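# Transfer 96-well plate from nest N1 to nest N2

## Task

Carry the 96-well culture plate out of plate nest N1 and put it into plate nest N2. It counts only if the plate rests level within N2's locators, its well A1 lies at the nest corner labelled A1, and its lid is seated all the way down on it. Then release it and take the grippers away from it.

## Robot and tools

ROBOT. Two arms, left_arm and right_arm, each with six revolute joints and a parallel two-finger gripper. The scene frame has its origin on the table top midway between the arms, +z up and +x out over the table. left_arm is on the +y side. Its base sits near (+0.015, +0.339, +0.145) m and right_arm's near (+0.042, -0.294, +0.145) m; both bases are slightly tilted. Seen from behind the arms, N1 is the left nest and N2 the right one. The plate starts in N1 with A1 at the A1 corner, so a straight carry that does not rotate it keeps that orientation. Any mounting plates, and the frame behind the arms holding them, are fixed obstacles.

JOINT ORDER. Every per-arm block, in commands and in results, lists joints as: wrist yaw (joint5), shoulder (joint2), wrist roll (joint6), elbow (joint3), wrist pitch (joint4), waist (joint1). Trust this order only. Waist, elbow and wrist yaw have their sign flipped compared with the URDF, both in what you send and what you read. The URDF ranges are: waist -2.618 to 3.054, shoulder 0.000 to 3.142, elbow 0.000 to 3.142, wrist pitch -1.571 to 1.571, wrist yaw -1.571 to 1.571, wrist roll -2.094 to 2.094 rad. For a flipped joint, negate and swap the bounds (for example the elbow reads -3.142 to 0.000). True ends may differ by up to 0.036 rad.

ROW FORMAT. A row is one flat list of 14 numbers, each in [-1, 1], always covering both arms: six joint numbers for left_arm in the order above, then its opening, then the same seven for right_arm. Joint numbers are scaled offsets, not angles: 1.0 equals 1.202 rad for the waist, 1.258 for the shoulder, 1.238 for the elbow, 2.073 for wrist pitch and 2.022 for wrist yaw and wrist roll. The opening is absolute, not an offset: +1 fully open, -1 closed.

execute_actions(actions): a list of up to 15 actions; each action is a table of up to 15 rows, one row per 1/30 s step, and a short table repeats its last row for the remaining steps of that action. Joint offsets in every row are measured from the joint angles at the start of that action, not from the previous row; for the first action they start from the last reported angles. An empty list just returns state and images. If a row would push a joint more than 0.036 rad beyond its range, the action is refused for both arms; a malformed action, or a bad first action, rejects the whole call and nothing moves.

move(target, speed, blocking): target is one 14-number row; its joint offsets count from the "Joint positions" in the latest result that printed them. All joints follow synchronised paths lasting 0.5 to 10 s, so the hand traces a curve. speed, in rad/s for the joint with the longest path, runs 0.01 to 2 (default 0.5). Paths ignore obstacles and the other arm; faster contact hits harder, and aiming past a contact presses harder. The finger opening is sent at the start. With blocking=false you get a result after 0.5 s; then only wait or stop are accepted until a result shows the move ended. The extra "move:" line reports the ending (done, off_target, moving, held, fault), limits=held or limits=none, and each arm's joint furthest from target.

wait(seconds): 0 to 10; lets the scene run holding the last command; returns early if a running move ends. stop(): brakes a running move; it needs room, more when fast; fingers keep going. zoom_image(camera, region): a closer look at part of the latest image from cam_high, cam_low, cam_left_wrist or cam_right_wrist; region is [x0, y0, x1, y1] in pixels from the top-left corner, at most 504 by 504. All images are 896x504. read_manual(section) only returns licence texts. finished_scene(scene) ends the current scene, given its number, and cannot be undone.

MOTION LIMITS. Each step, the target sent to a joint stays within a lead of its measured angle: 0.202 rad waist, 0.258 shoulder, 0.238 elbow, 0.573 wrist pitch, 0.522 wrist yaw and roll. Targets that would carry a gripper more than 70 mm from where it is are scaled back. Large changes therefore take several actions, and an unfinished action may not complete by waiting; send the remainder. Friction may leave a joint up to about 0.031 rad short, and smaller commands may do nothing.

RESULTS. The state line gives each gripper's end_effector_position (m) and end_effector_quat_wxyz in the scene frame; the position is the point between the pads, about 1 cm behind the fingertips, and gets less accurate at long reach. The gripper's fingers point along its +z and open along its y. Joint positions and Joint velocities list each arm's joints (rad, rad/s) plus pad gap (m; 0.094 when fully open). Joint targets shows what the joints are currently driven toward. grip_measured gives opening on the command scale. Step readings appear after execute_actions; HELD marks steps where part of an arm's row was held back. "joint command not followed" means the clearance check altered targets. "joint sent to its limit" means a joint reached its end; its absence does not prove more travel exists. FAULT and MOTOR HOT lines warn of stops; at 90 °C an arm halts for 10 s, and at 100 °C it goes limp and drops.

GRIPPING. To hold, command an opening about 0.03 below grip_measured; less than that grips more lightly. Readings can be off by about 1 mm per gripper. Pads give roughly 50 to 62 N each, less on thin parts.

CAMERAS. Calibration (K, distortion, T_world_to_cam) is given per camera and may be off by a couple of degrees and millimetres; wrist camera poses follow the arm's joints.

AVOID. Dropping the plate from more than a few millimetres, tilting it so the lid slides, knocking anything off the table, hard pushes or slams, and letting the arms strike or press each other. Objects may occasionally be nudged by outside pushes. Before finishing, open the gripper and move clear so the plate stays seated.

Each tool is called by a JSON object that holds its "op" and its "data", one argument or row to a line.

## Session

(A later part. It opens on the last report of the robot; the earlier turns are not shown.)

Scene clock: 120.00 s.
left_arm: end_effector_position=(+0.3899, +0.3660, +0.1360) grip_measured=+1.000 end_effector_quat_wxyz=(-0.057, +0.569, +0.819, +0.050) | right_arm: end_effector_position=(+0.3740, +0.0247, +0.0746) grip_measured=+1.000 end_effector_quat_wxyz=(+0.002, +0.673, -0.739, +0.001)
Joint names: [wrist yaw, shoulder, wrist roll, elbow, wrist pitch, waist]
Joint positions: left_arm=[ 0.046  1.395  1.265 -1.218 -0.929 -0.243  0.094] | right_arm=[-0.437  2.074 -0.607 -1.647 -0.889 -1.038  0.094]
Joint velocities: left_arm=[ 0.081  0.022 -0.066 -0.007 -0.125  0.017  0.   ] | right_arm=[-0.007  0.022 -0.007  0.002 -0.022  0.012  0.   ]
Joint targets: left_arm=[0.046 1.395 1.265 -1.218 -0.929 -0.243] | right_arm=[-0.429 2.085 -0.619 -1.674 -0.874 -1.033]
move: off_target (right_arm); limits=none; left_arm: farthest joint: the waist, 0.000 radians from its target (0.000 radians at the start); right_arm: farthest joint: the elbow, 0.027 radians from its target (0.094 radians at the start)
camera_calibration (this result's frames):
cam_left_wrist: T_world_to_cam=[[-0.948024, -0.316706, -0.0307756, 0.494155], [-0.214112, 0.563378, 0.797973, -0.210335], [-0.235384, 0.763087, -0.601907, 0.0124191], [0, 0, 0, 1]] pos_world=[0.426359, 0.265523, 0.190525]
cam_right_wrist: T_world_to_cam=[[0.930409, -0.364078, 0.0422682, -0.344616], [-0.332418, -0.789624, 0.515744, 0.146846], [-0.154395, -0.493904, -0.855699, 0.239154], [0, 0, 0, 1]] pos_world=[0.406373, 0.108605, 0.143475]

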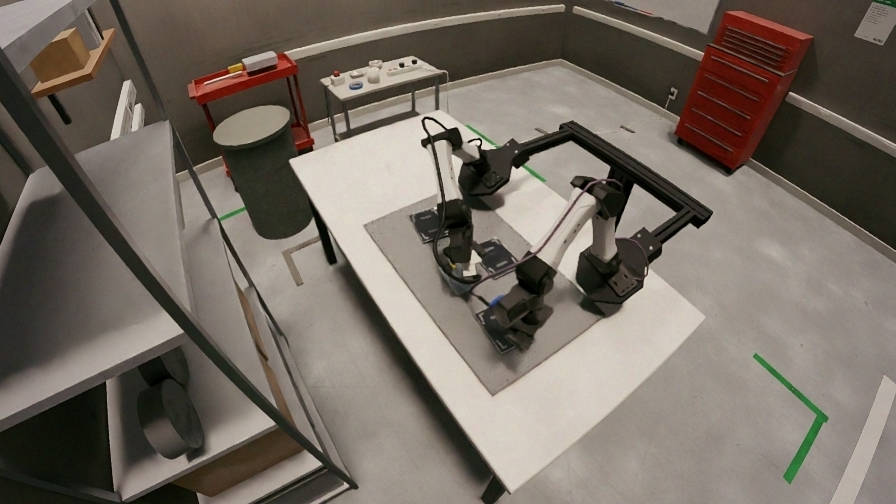

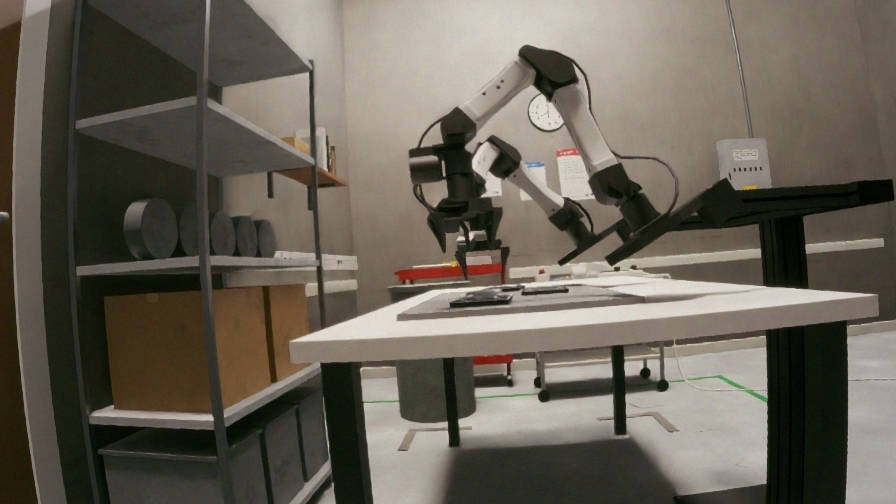

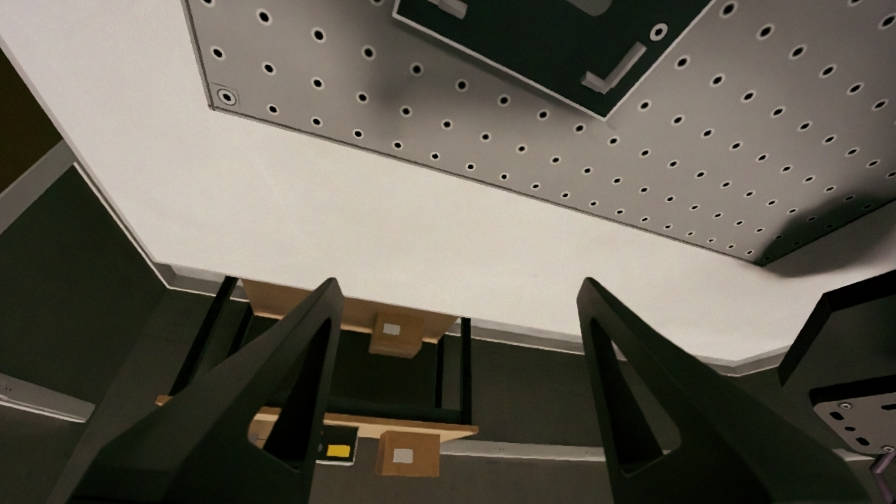

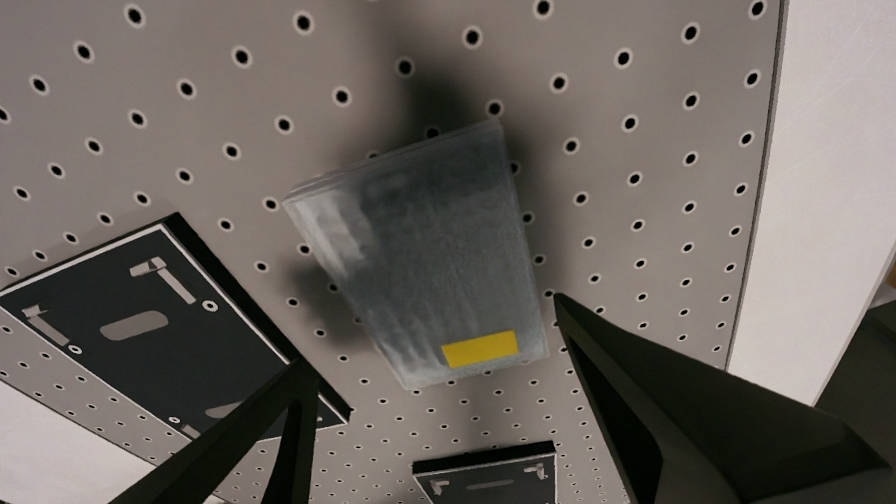

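{"op": "move", "data": {
  "target": [0,0,0,0,0,0,1, 0.011,0.052,-0.04,0.061,0.078,0.047,1],
  "speed": 0.1
}}

{"op": "zoom_image", "data": {
  "camera": "cam_low",
  "region": [420,240,560,320]
}}

Scene clock: 135.40 s.
left_arm: end_effector_position=(+0.3899, +0.3660, +0.1360) grip_measured=+1.000 end_effector_quat_wxyz=(-0.057, +0.569, +0.819, +0.050) | right_arm: end_effector_position=(+0.3797, +0.0223, +0.0357) grip_measured=+1.000 end_effector_quat_wxyz=(-0.006, +0.676, -0.737, +0.001)
Joint names: [wrist yaw, shoulder, wrist roll, elbow, wrist pitch, waist]
Joint positions: left_arm=[ 0.046  1.395  1.265 -1.218 -0.929 -0.243  0.094] | right_arm=[-0.426  2.125 -0.676 -1.592 -0.742 -0.987  0.094]
Joint velocities: left_arm=[ 0.007 -0.002  0.037 -0.012 -0.037  0.027  0.   ] | right_arm=[ 0.007  0.002  0.022 -0.012 -0.022  0.002  0.   ]
Joint targets: left_arm=[0.046 1.395 1.265 -1.218 -0.929 -0.243] | right_arm=[-0.415 2.140 -0.688 -1.571 -0.728 -0.982]
move: done; limits=none; left_arm: farthest joint: the waist, 0.000 radians from its target (0.000 radians at the start); right_arm: farthest joint: the elbow, 0.020 radians from its target (0.076 radians at the start)
camera_calibration (this result's frames):
cam_left_wrist: T_world_to_cam=[[-0.948024, -0.316706, -0.0307756, 0.494155], [-0.214112, 0.563378, 0.797973, -0.210335], [-0.235384, 0.763087, -0.601907, 0.0124191], [0, 0, 0, 1]] pos_world=[0.426359, 0.265523, 0.190525]
cam_right_wrist: T_world_to_cam=[[0.932795, -0.356941, 0.0498702, -0.350501], [-0.332198, -0.797846, 0.503077, 0.167492], [-0.13978, -0.485834, -0.862802, 0.20012], [0, 0, 0, 1]] pos_world=[0.410559, 0.10575, 0.105881]

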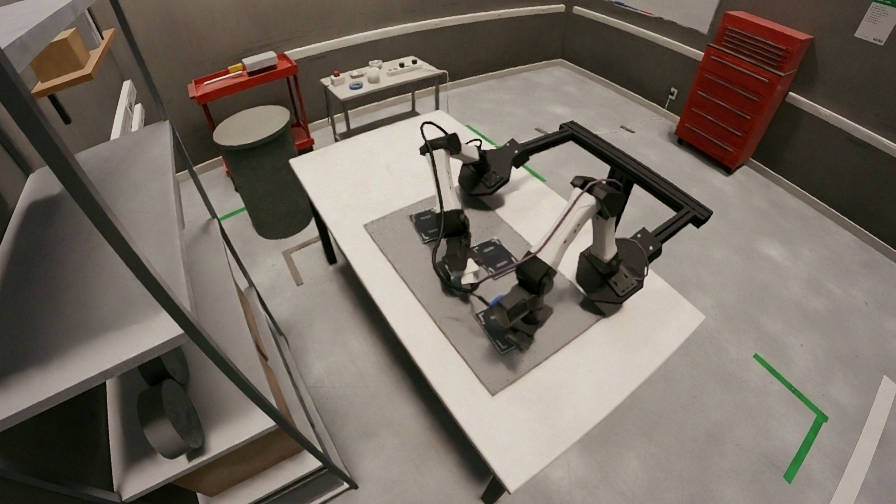

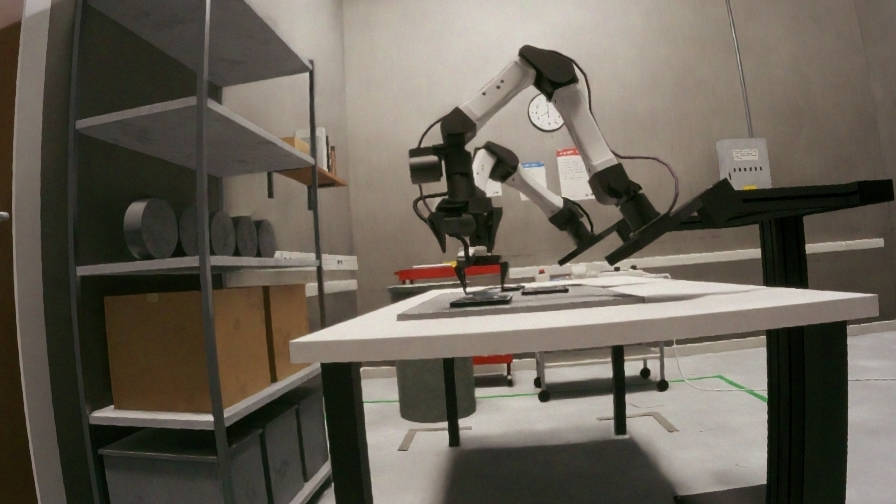

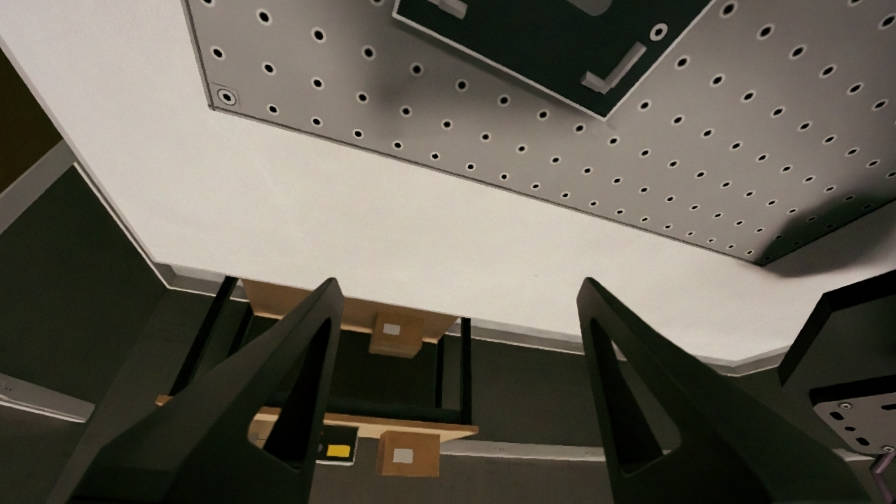

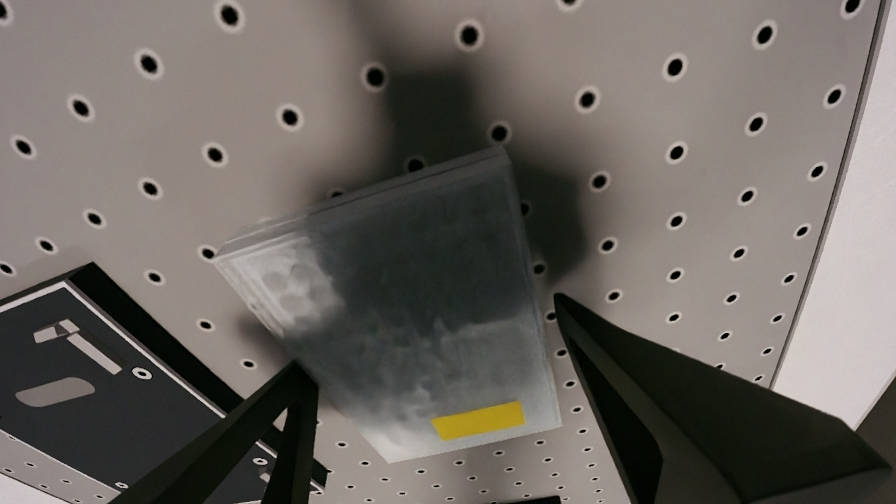

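Region (420, 240, 560, 320) of cam_low's 896x504 image, scaled by 3.600, with more detail than that image has; it fills the top 288 rows of this view, and the rest is white.

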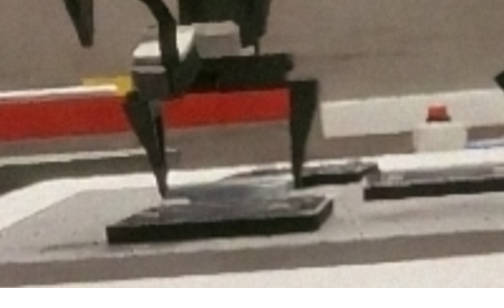

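{"op": "move", "data": {
  "target": [0,0,0,0,0,0,1, 0,0.024,0,0,0,0,1],
  "speed": 0.04
}}

Scene clock: 142.43 s.
left_arm: end_effector_position=(+0.3899, +0.3660, +0.1360) grip_measured=+1.000 end_effector_quat_wxyz=(-0.057, +0.569, +0.819, +0.050) | right_arm: end_effector_position=(+0.3753, +0.0219, +0.0292) grip_measured=+1.000 end_effector_quat_wxyz=(+0.002, +0.679, -0.734, +0.002)
Joint names: [wrist yaw, shoulder, wrist roll, elbow, wrist pitch, waist]
Joint positions: left_arm=[ 0.046  1.395  1.265 -1.218 -0.929 -0.243  0.094] | right_arm=[-0.426  2.143 -0.676 -1.592 -0.742 -0.987  0.094]
Joint velocities: left_arm=[-0.037  0.002 -0.007 -0.012  0.007  0.012  0.   ] | right_arm=[-0.066  0.007  0.095 -0.007  0.007  0.012  0.   ]
Joint targets: left_arm=[0.046 1.395 1.265 -1.218 -0.929 -0.243] | right_arm=[-0.426 2.156 -0.676 -1.592 -0.742 -0.987]
move: done; limits=none; left_arm: farthest joint: the waist, 0.000 radians from its target (0.000 radians at the start); right_arm: farthest joint: the shoulder, 0.012 radians from its target (0.030 radians at the start)
camera_calibration (this result's frames):
cam_left_wrist: T_world_to_cam=[[-0.948024, -0.316706, -0.0307756, 0.494155], [-0.214112, 0.563378, 0.797973, -0.210335], [-0.235384, 0.763087, -0.601907, 0.0124191], [0, 0, 0, 1]] pos_world=[0.426359, 0.265523, 0.190525]
cam_right_wrist: T_world_to_cam=[[0.935786, -0.349831, 0.0438559, -0.347295], [-0.321121, -0.794345, 0.515653, 0.164394], [-0.145555, -0.496624, -0.855674, 0.195856], [0, 0, 0, 1]] pos_world=[0.406291, 0.106358, 0.0980491]

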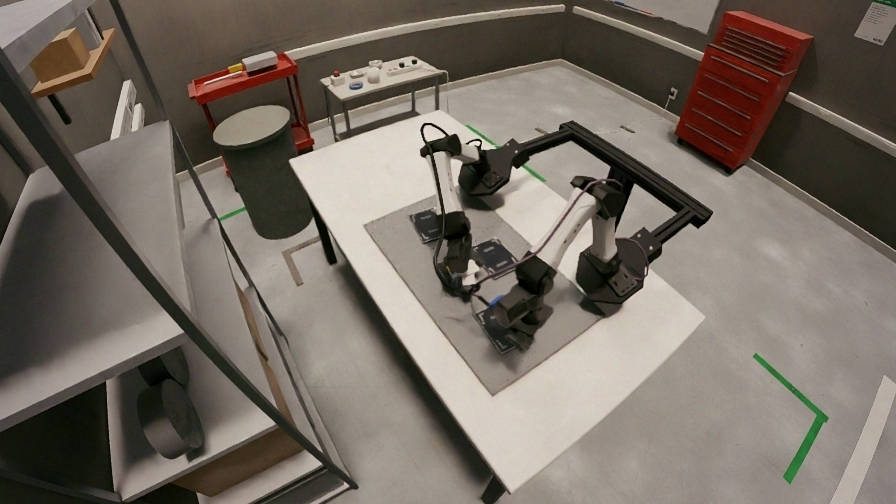

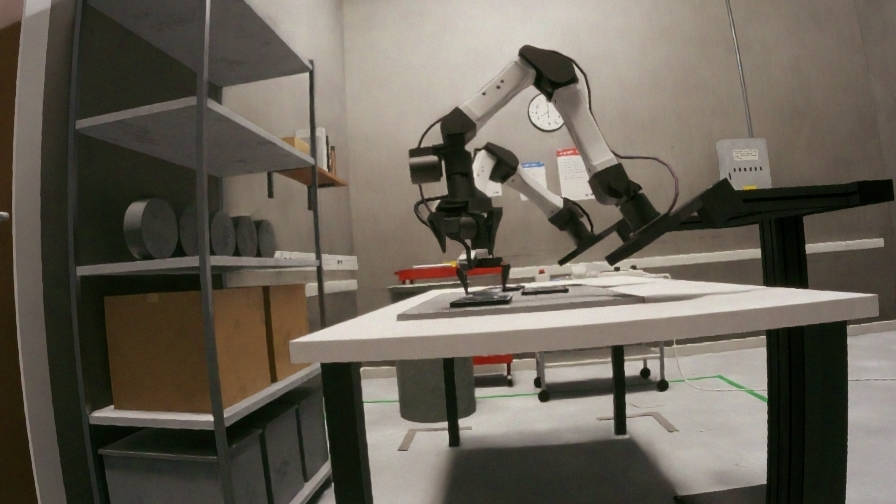

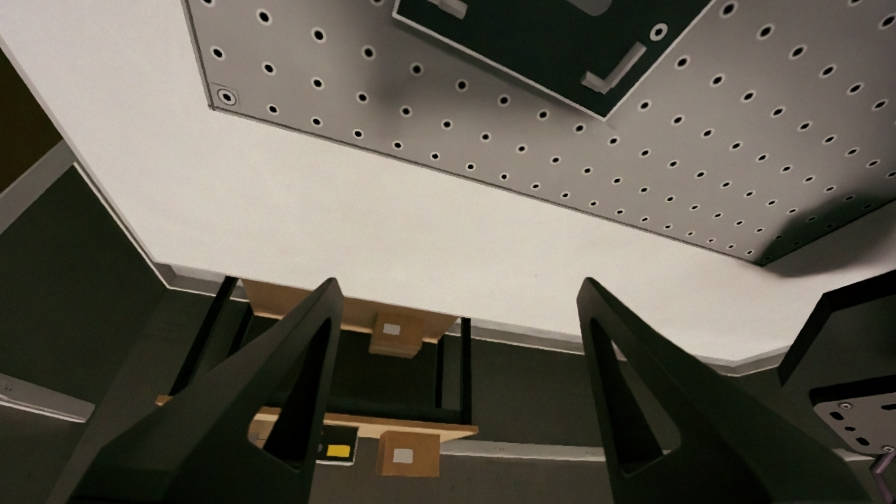

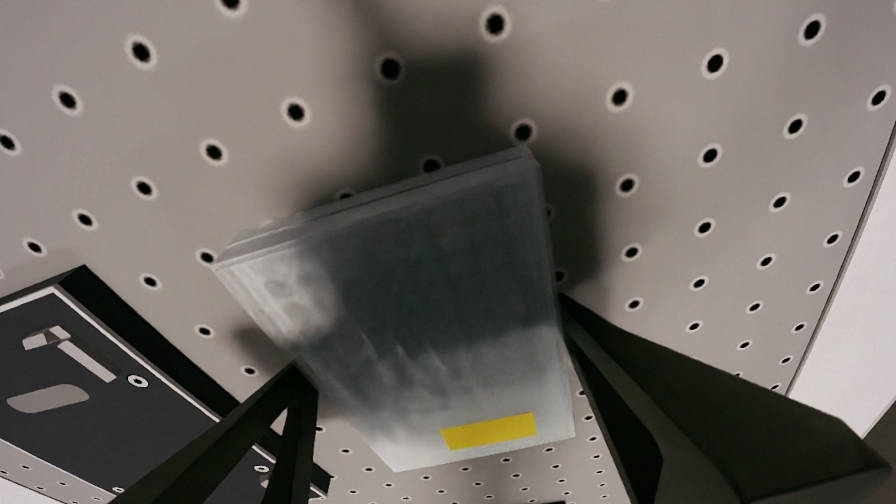

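{"op": "move", "data": {
  "target": [0,0,0,0,0,0,1, 0,0.016,0,0.008,0.006,0,1],
  "speed": 0.04
}}

{"op": "move", "data": {
  "target": [0,0,0,0,0,0,1, 0,0,0,0,0,0,0.77]
}}

Scene clock: 146.47 s.
left_arm: end_effector_position=(+0.3899, +0.3660, +0.1360) grip_measured=+1.000 end_effector_quat_wxyz=(-0.057, +0.569, +0.819, +0.050) | right_arm: end_effector_position=(+0.3753, +0.0219, +0.0292) grip_measured=+1.000 end_effector_quat_wxyz=(+0.002, +0.679, -0.734, +0.002)
Joint names: [wrist yaw, shoulder, wrist roll, elbow, wrist pitch, waist]
Joint positions: left_arm=[ 0.046  1.395  1.265 -1.218 -0.929 -0.243  0.094] | right_arm=[-0.426  2.143 -0.676 -1.592 -0.742 -0.987  0.094]
Joint velocities: left_arm=[0.007 0.002 0.007 0.002 0.037 0.017 0.   ] | right_arm=[ 0.007 -0.002  0.051 -0.012 -0.081 -0.017  0.   ]
Joint targets: left_arm=[0.046 1.395 1.265 -1.218 -0.929 -0.243] | right_arm=[-0.426 2.163 -0.676 -1.582 -0.729 -0.987]
move: done; limits=none; left_arm: farthest joint: the waist, 0.000 radians from its target (0.000 radians at the start); right_arm: farthest joint: the shoulder, 0.020 radians from its target (0.020 radians at the start)
camera_calibration (this result's frames):
cam_left_wrist: T_world_to_cam=[[-0.948024, -0.316706, -0.0307756, 0.494155], [-0.214112, 0.563378, 0.797973, -0.210335], [-0.235384, 0.763087, -0.601907, 0.0124191], [0, 0, 0, 1]] pos_world=[0.426359, 0.265523, 0.190525]
cam_right_wrist: T_world_to_cam=[[0.935786, -0.349831, 0.0438559, -0.347295], [-0.321121, -0.794345, 0.515653, 0.164394], [-0.145555, -0.496624, -0.855674, 0.195856], [0, 0, 0, 1]] pos_world=[0.406291, 0.106358, 0.0980491]

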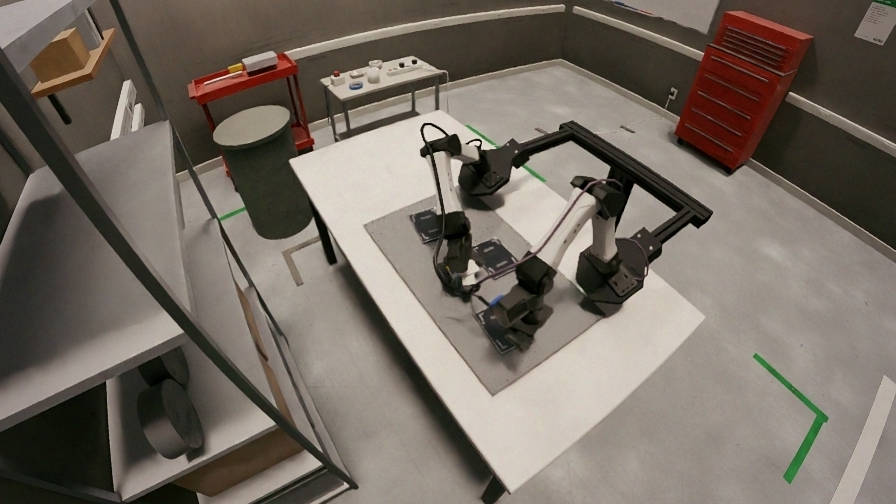

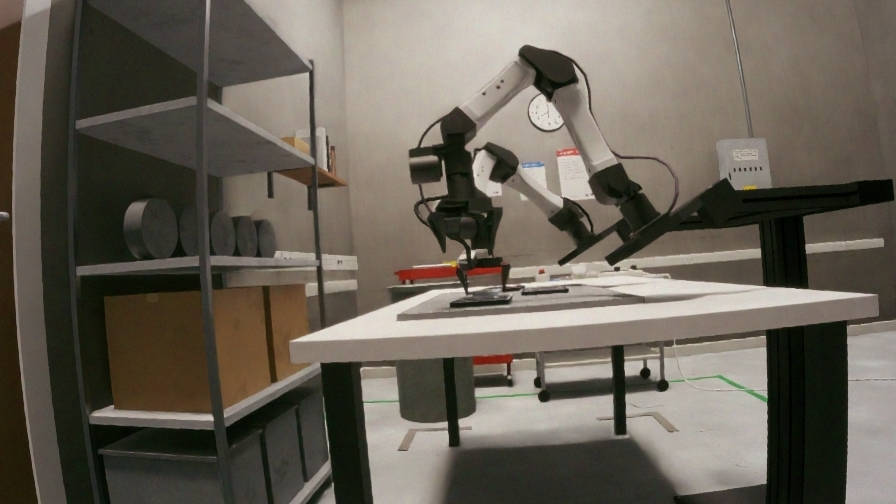

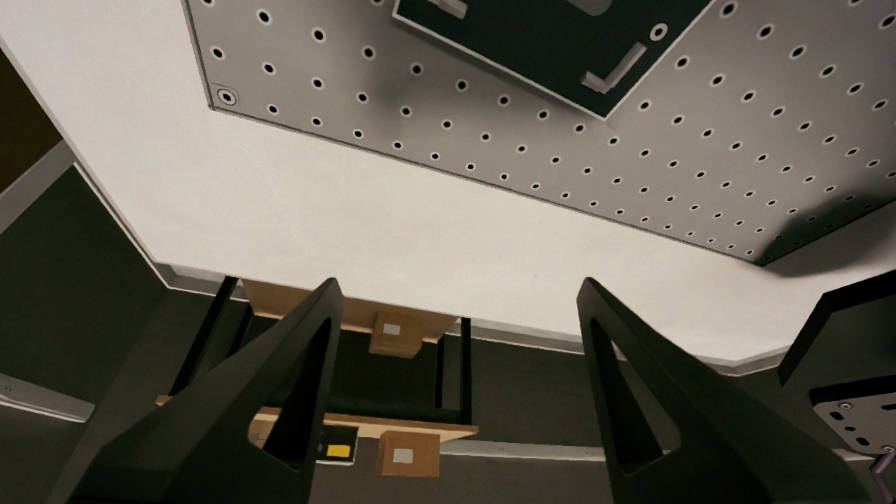

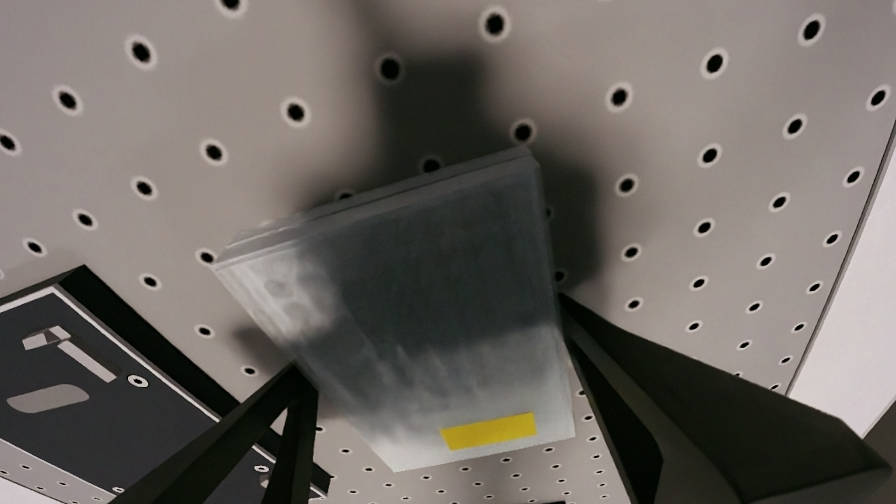

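Scene clock: 146.97 s.
left_arm: end_effector_position=(+0.3899, +0.3660, +0.1360) grip_measured=+1.000 end_effector_quat_wxyz=(-0.057, +0.569, +0.819, +0.050) | right_arm: end_effector_position=(+0.3753, +0.0219, +0.0292) grip_measured=+0.797 end_effector_quat_wxyz=(+0.002, +0.679, -0.734, +0.002)
Joint names: [wrist yaw, shoulder, wrist roll, elbow, wrist pitch, waist]
Joint positions: left_arm=[ 0.046  1.395  1.265 -1.218 -0.929 -0.243  0.094] | right_arm=[-0.426  2.143 -0.676 -1.592 -0.742 -0.987  0.084]
Joint velocities: left_arm=[ 0.022 -0.012 -0.037  0.017 -0.022 -0.007  0.   ] | right_arm=[ 0.066 -0.002  0.022 -0.002 -0.007  0.007 -0.001]
Joint targets: left_arm=[0.046 1.395 1.265 -1.218 -0.929 -0.243] | right_arm=[-0.426 2.143 -0.676 -1.592 -0.742 -0.987]
move: done; limits=none; left_arm: farthest joint: the waist, 0.000 radians from its target (0.000 radians at the start); right_arm: farthest joint: the waist, 0.000 radians from its target (0.000 radians at the start)
camera_calibration (this result's frames):
cam_left_wrist: T_world_to_cam=[[-0.948024, -0.316706, -0.0307756, 0.494155], [-0.214112, 0.563378, 0.797973, -0.210335], [-0.235384, 0.763087, -0.601907, 0.0124191], [0, 0, 0, 1]] pos_world=[0.426359, 0.265523, 0.190525]
cam_right_wrist: T_world_to_cam=[[0.935786, -0.349831, 0.0438559, -0.347295], [-0.321121, -0.794345, 0.515653, 0.164394], [-0.145555, -0.496624, -0.855674, 0.195856], [0, 0, 0, 1]] pos_world=[0.406291, 0.106358, 0.0980491]

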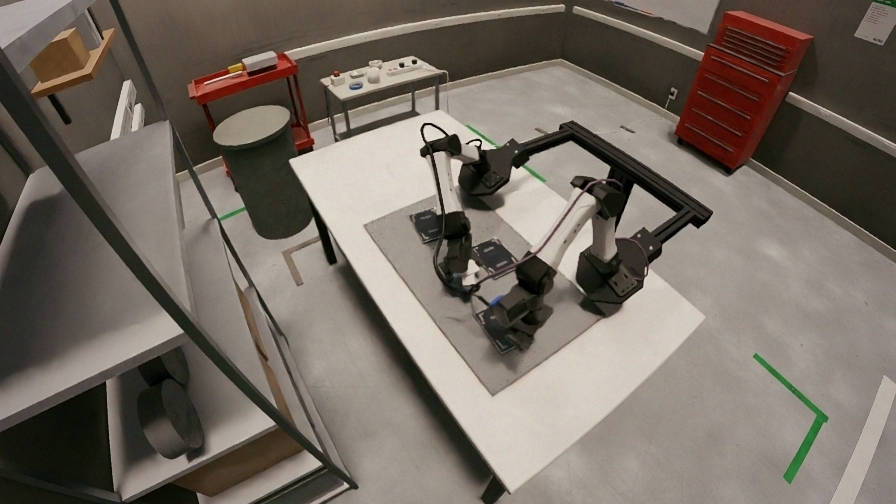

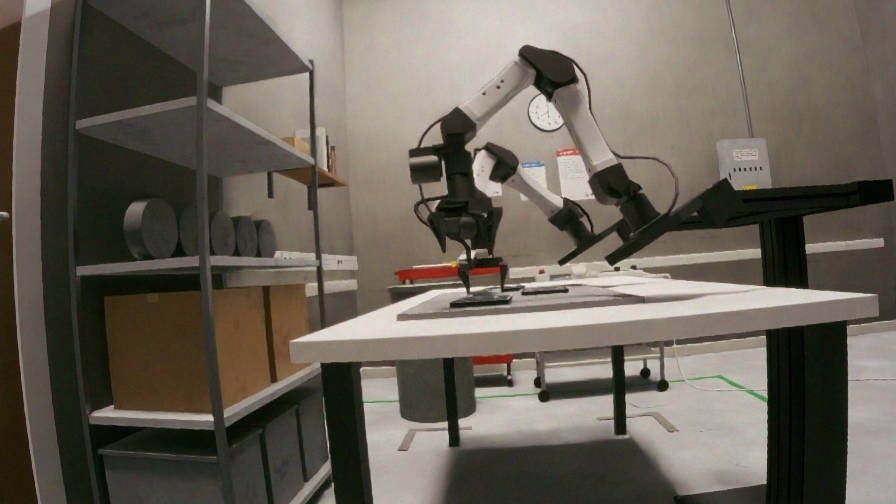

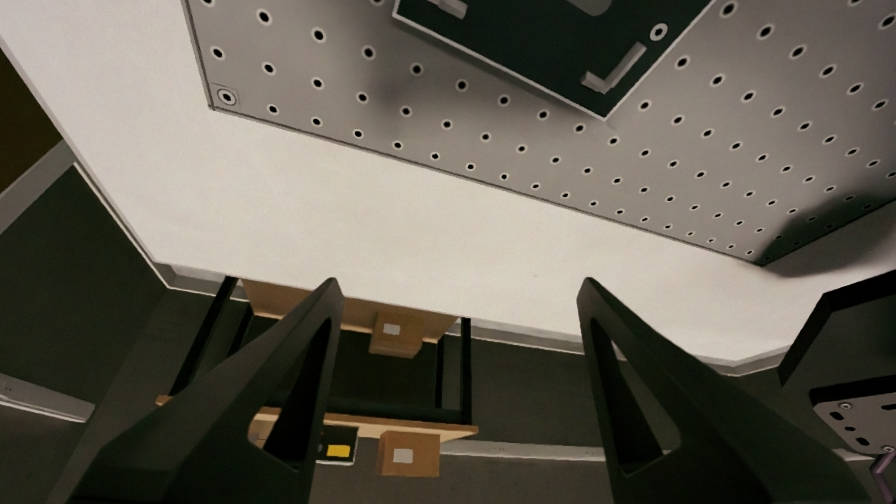

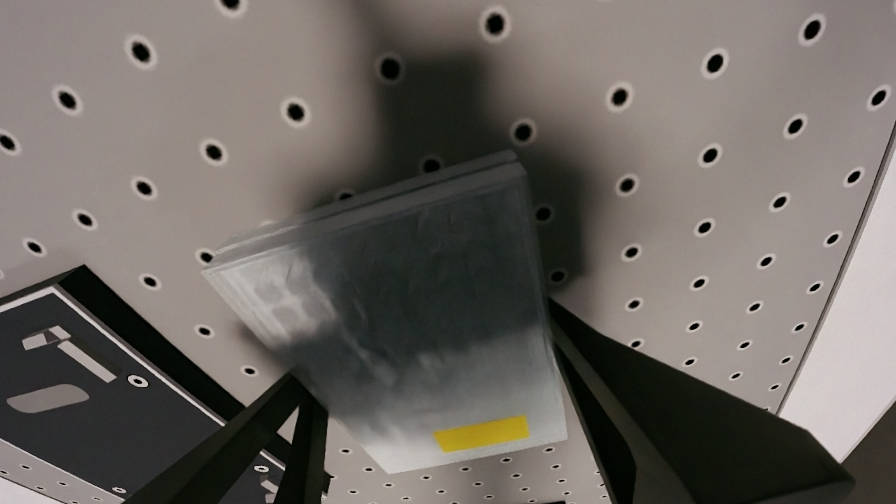

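{"op": "move", "data": {
  "target": [0,0,0,0,0,0,1, -0.009,-0.072,0.038,-0.06,-0.077,-0.046,0.77],
  "speed": 0.1
}}

Scene clock: 151.90 s.
left_arm: end_effector_position=(+0.3899, +0.3660, +0.1360) grip_measured=+1.000 end_effector_quat_wxyz=(-0.057, +0.569, +0.819, +0.050) | right_arm: end_effector_position=(+0.3734, +0.0232, +0.0718) grip_measured=+0.797 end_effector_quat_wxyz=(+0.005, +0.674, -0.739, -0.001)
Joint names: [wrist yaw, shoulder, wrist roll, elbow, wrist pitch, waist]
Joint positions: left_arm=[ 0.046  1.395  1.265 -1.218 -0.929 -0.243  0.094] | right_arm=[-0.432  2.076 -0.612 -1.642 -0.885 -1.032  0.084]
Joint velocities: left_arm=[-0.022  0.002 -0.037 -0.012  0.007  0.007  0.   ] | right_arm=[-0.037 -0.017 -0.081  0.007  0.007 -0.007  0.001]
Joint targets: left_arm=[0.046 1.395 1.265 -1.218 -0.929 -0.243] | right_arm=[-0.444 2.052 -0.600 -1.666 -0.901 -1.042]
move: off_target (right_arm); limits=none; left_arm: farthest joint: the waist, 0.000 radians from its target (0.000 radians at the start); right_arm: farthest joint: the shoulder, 0.024 radians from its target (0.090 radians at the start)
camera_calibration (this result's frames):
cam_left_wrist: T_world_to_cam=[[-0.948024, -0.316706, -0.0307756, 0.494155], [-0.214112, 0.563378, 0.797973, -0.210335], [-0.235384, 0.763087, -0.601907, 0.0124191], [0, 0, 0, 1]] pos_world=[0.426359, 0.265523, 0.190525]
cam_right_wrist: T_world_to_cam=[[0.930963, -0.36328, 0.036558, -0.344352], [-0.328378, -0.789313, 0.5188, 0.145148], [-0.159614, -0.494988, -0.854114, 0.237771], [0, 0, 0, 1]] pos_world=[0.406193, 0.107165, 0.140369]

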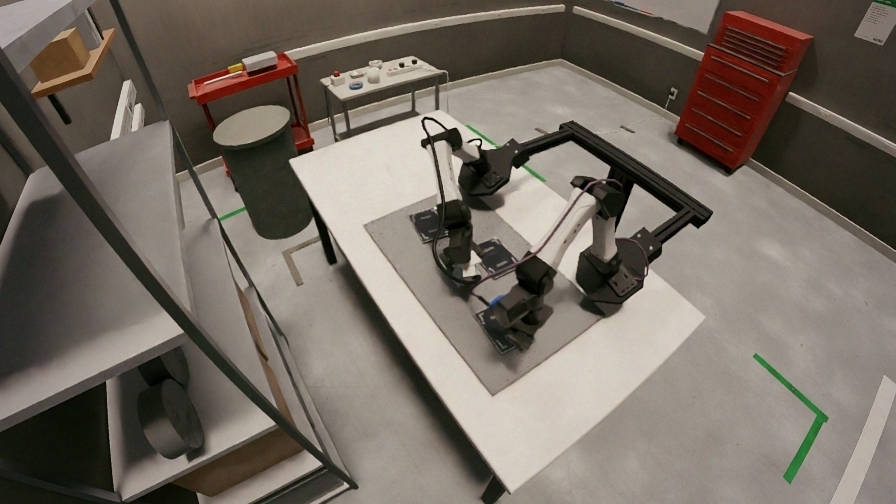

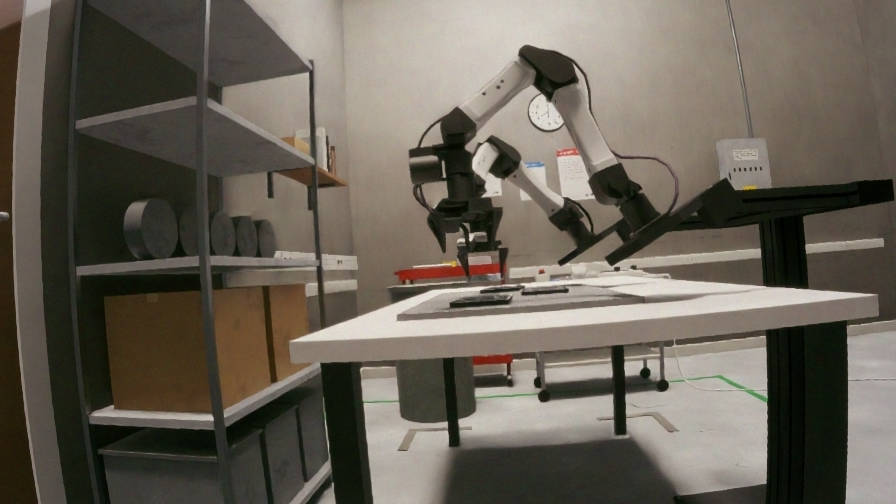

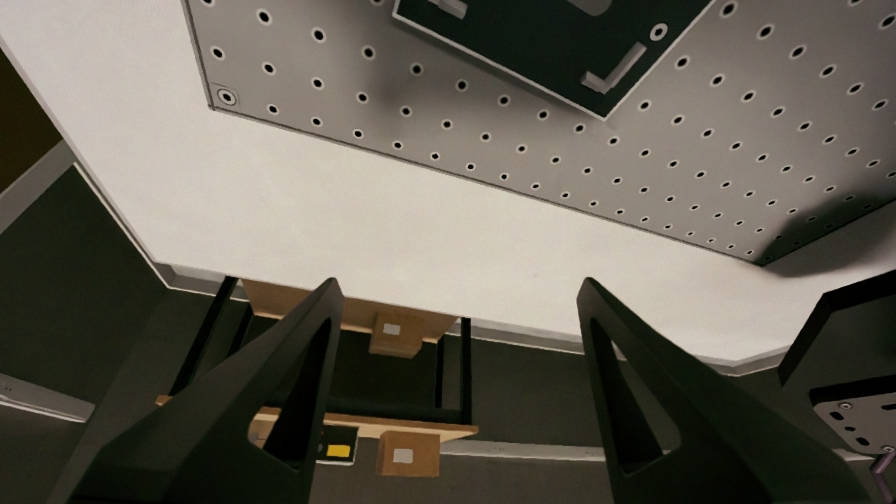

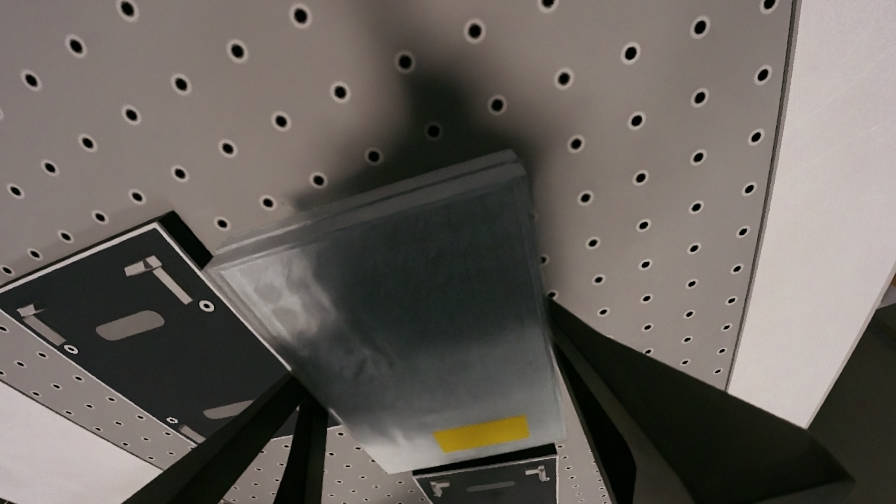

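{"op": "move", "data": {
  "target": [0,0,0,0,0,0,1, 0.137,-0.64,-0.336,0.725,0.158,0.609,0.77],
  "speed": 0.3
}}

Scene clock: 161.17 s.
left_arm: end_effector_position=(+0.3899, +0.3660, +0.1360) grip_measured=+1.000 end_effector_quat_wxyz=(-0.057, +0.569, +0.819, +0.050) | right_arm: end_effector_position=(+0.3426, -0.2631, +0.0721) grip_measured=+0.797 end_effector_quat_wxyz=(+0.006, +0.658, -0.753, -0.001)
Joint names: [wrist yaw, shoulder, wrist roll, elbow, wrist pitch, waist]
Joint positions: left_arm=[ 0.046  1.395  1.265 -1.218 -0.929 -0.243  0.094] | right_arm=[-0.164  1.294 -1.279 -0.763 -0.572 -0.307  0.084]
Joint velocities: left_arm=[ 0.007  0.002  0.007 -0.012  0.007 -0.002  0.   ] | right_arm=[ 0.007 -0.012 -0.007  0.017 -0.007  0.002 -0.   ]
Joint targets: left_arm=[0.046 1.395 1.265 -1.218 -0.929 -0.243] | right_arm=[-0.155 1.271 -1.291 -0.744 -0.558 -0.300]
move: off_target (right_arm); limits=none; left_arm: farthest joint: the waist, 0.000 radians from its target (0.000 radians at the start); right_arm: farthest joint: the shoulder, 0.023 radians from its target (0.805 radians at the start)
camera_calibration (this result's frames):
cam_left_wrist: T_world_to_cam=[[-0.948024, -0.316706, -0.0307756, 0.494155], [-0.214112, 0.563378, 0.797973, -0.210335], [-0.235384, 0.763087, -0.601907, 0.0124191], [0, 0, 0, 1]] pos_world=[0.426359, 0.265523, 0.190525]
cam_right_wrist: T_world_to_cam=[[0.915278, -0.401262, 0.0354227, -0.424175], [-0.359738, -0.774646, 0.520108, -0.0765144], [-0.18126, -0.488787, -0.853365, 0.100367], [0, 0, 0, 1]] pos_world=[0.378905, -0.180419, 0.140471]

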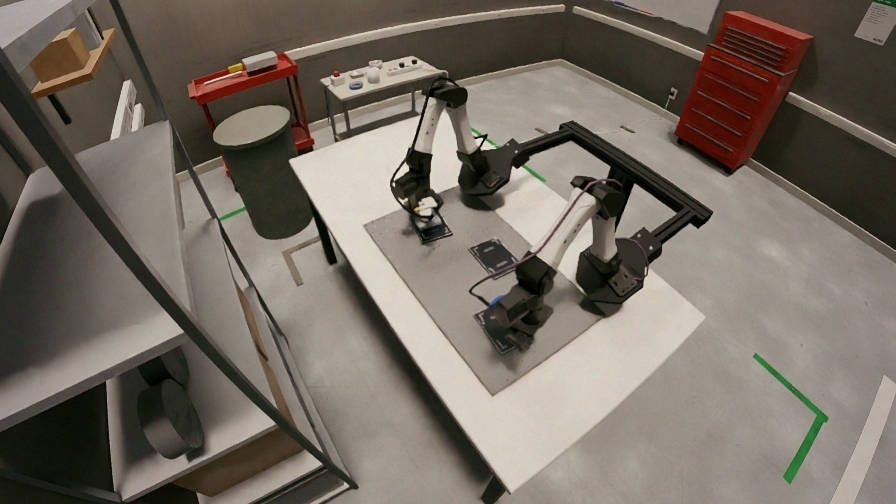

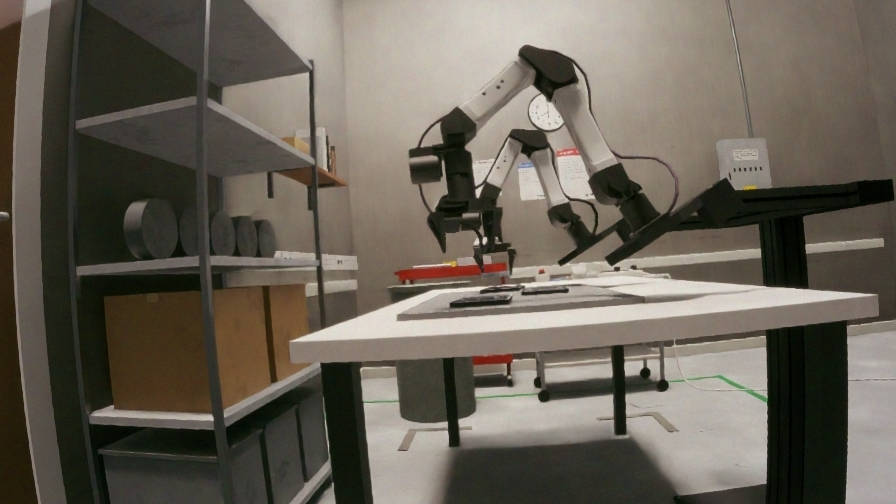

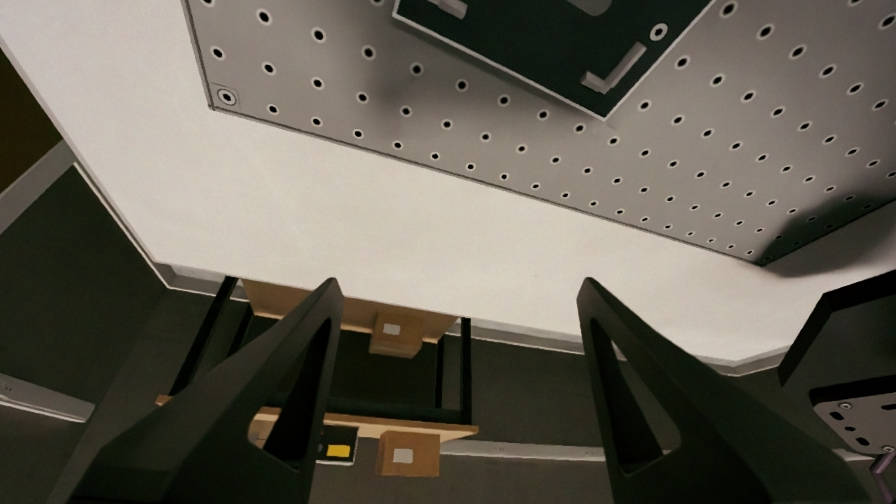

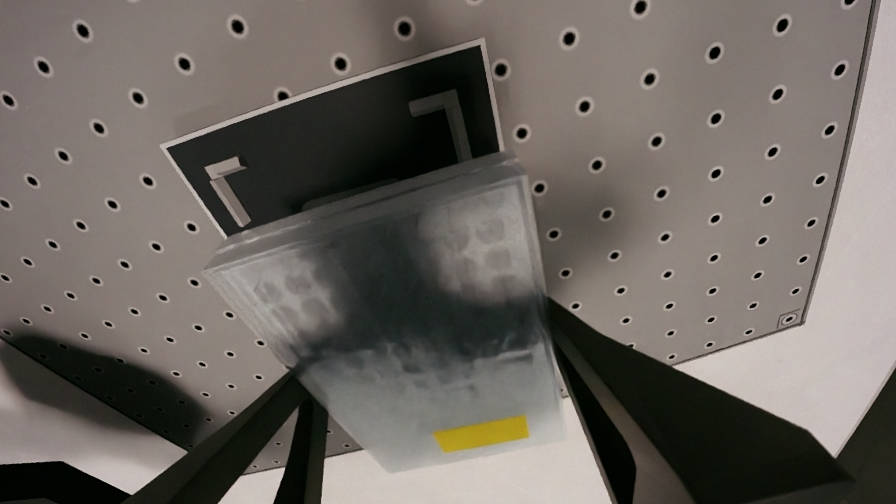

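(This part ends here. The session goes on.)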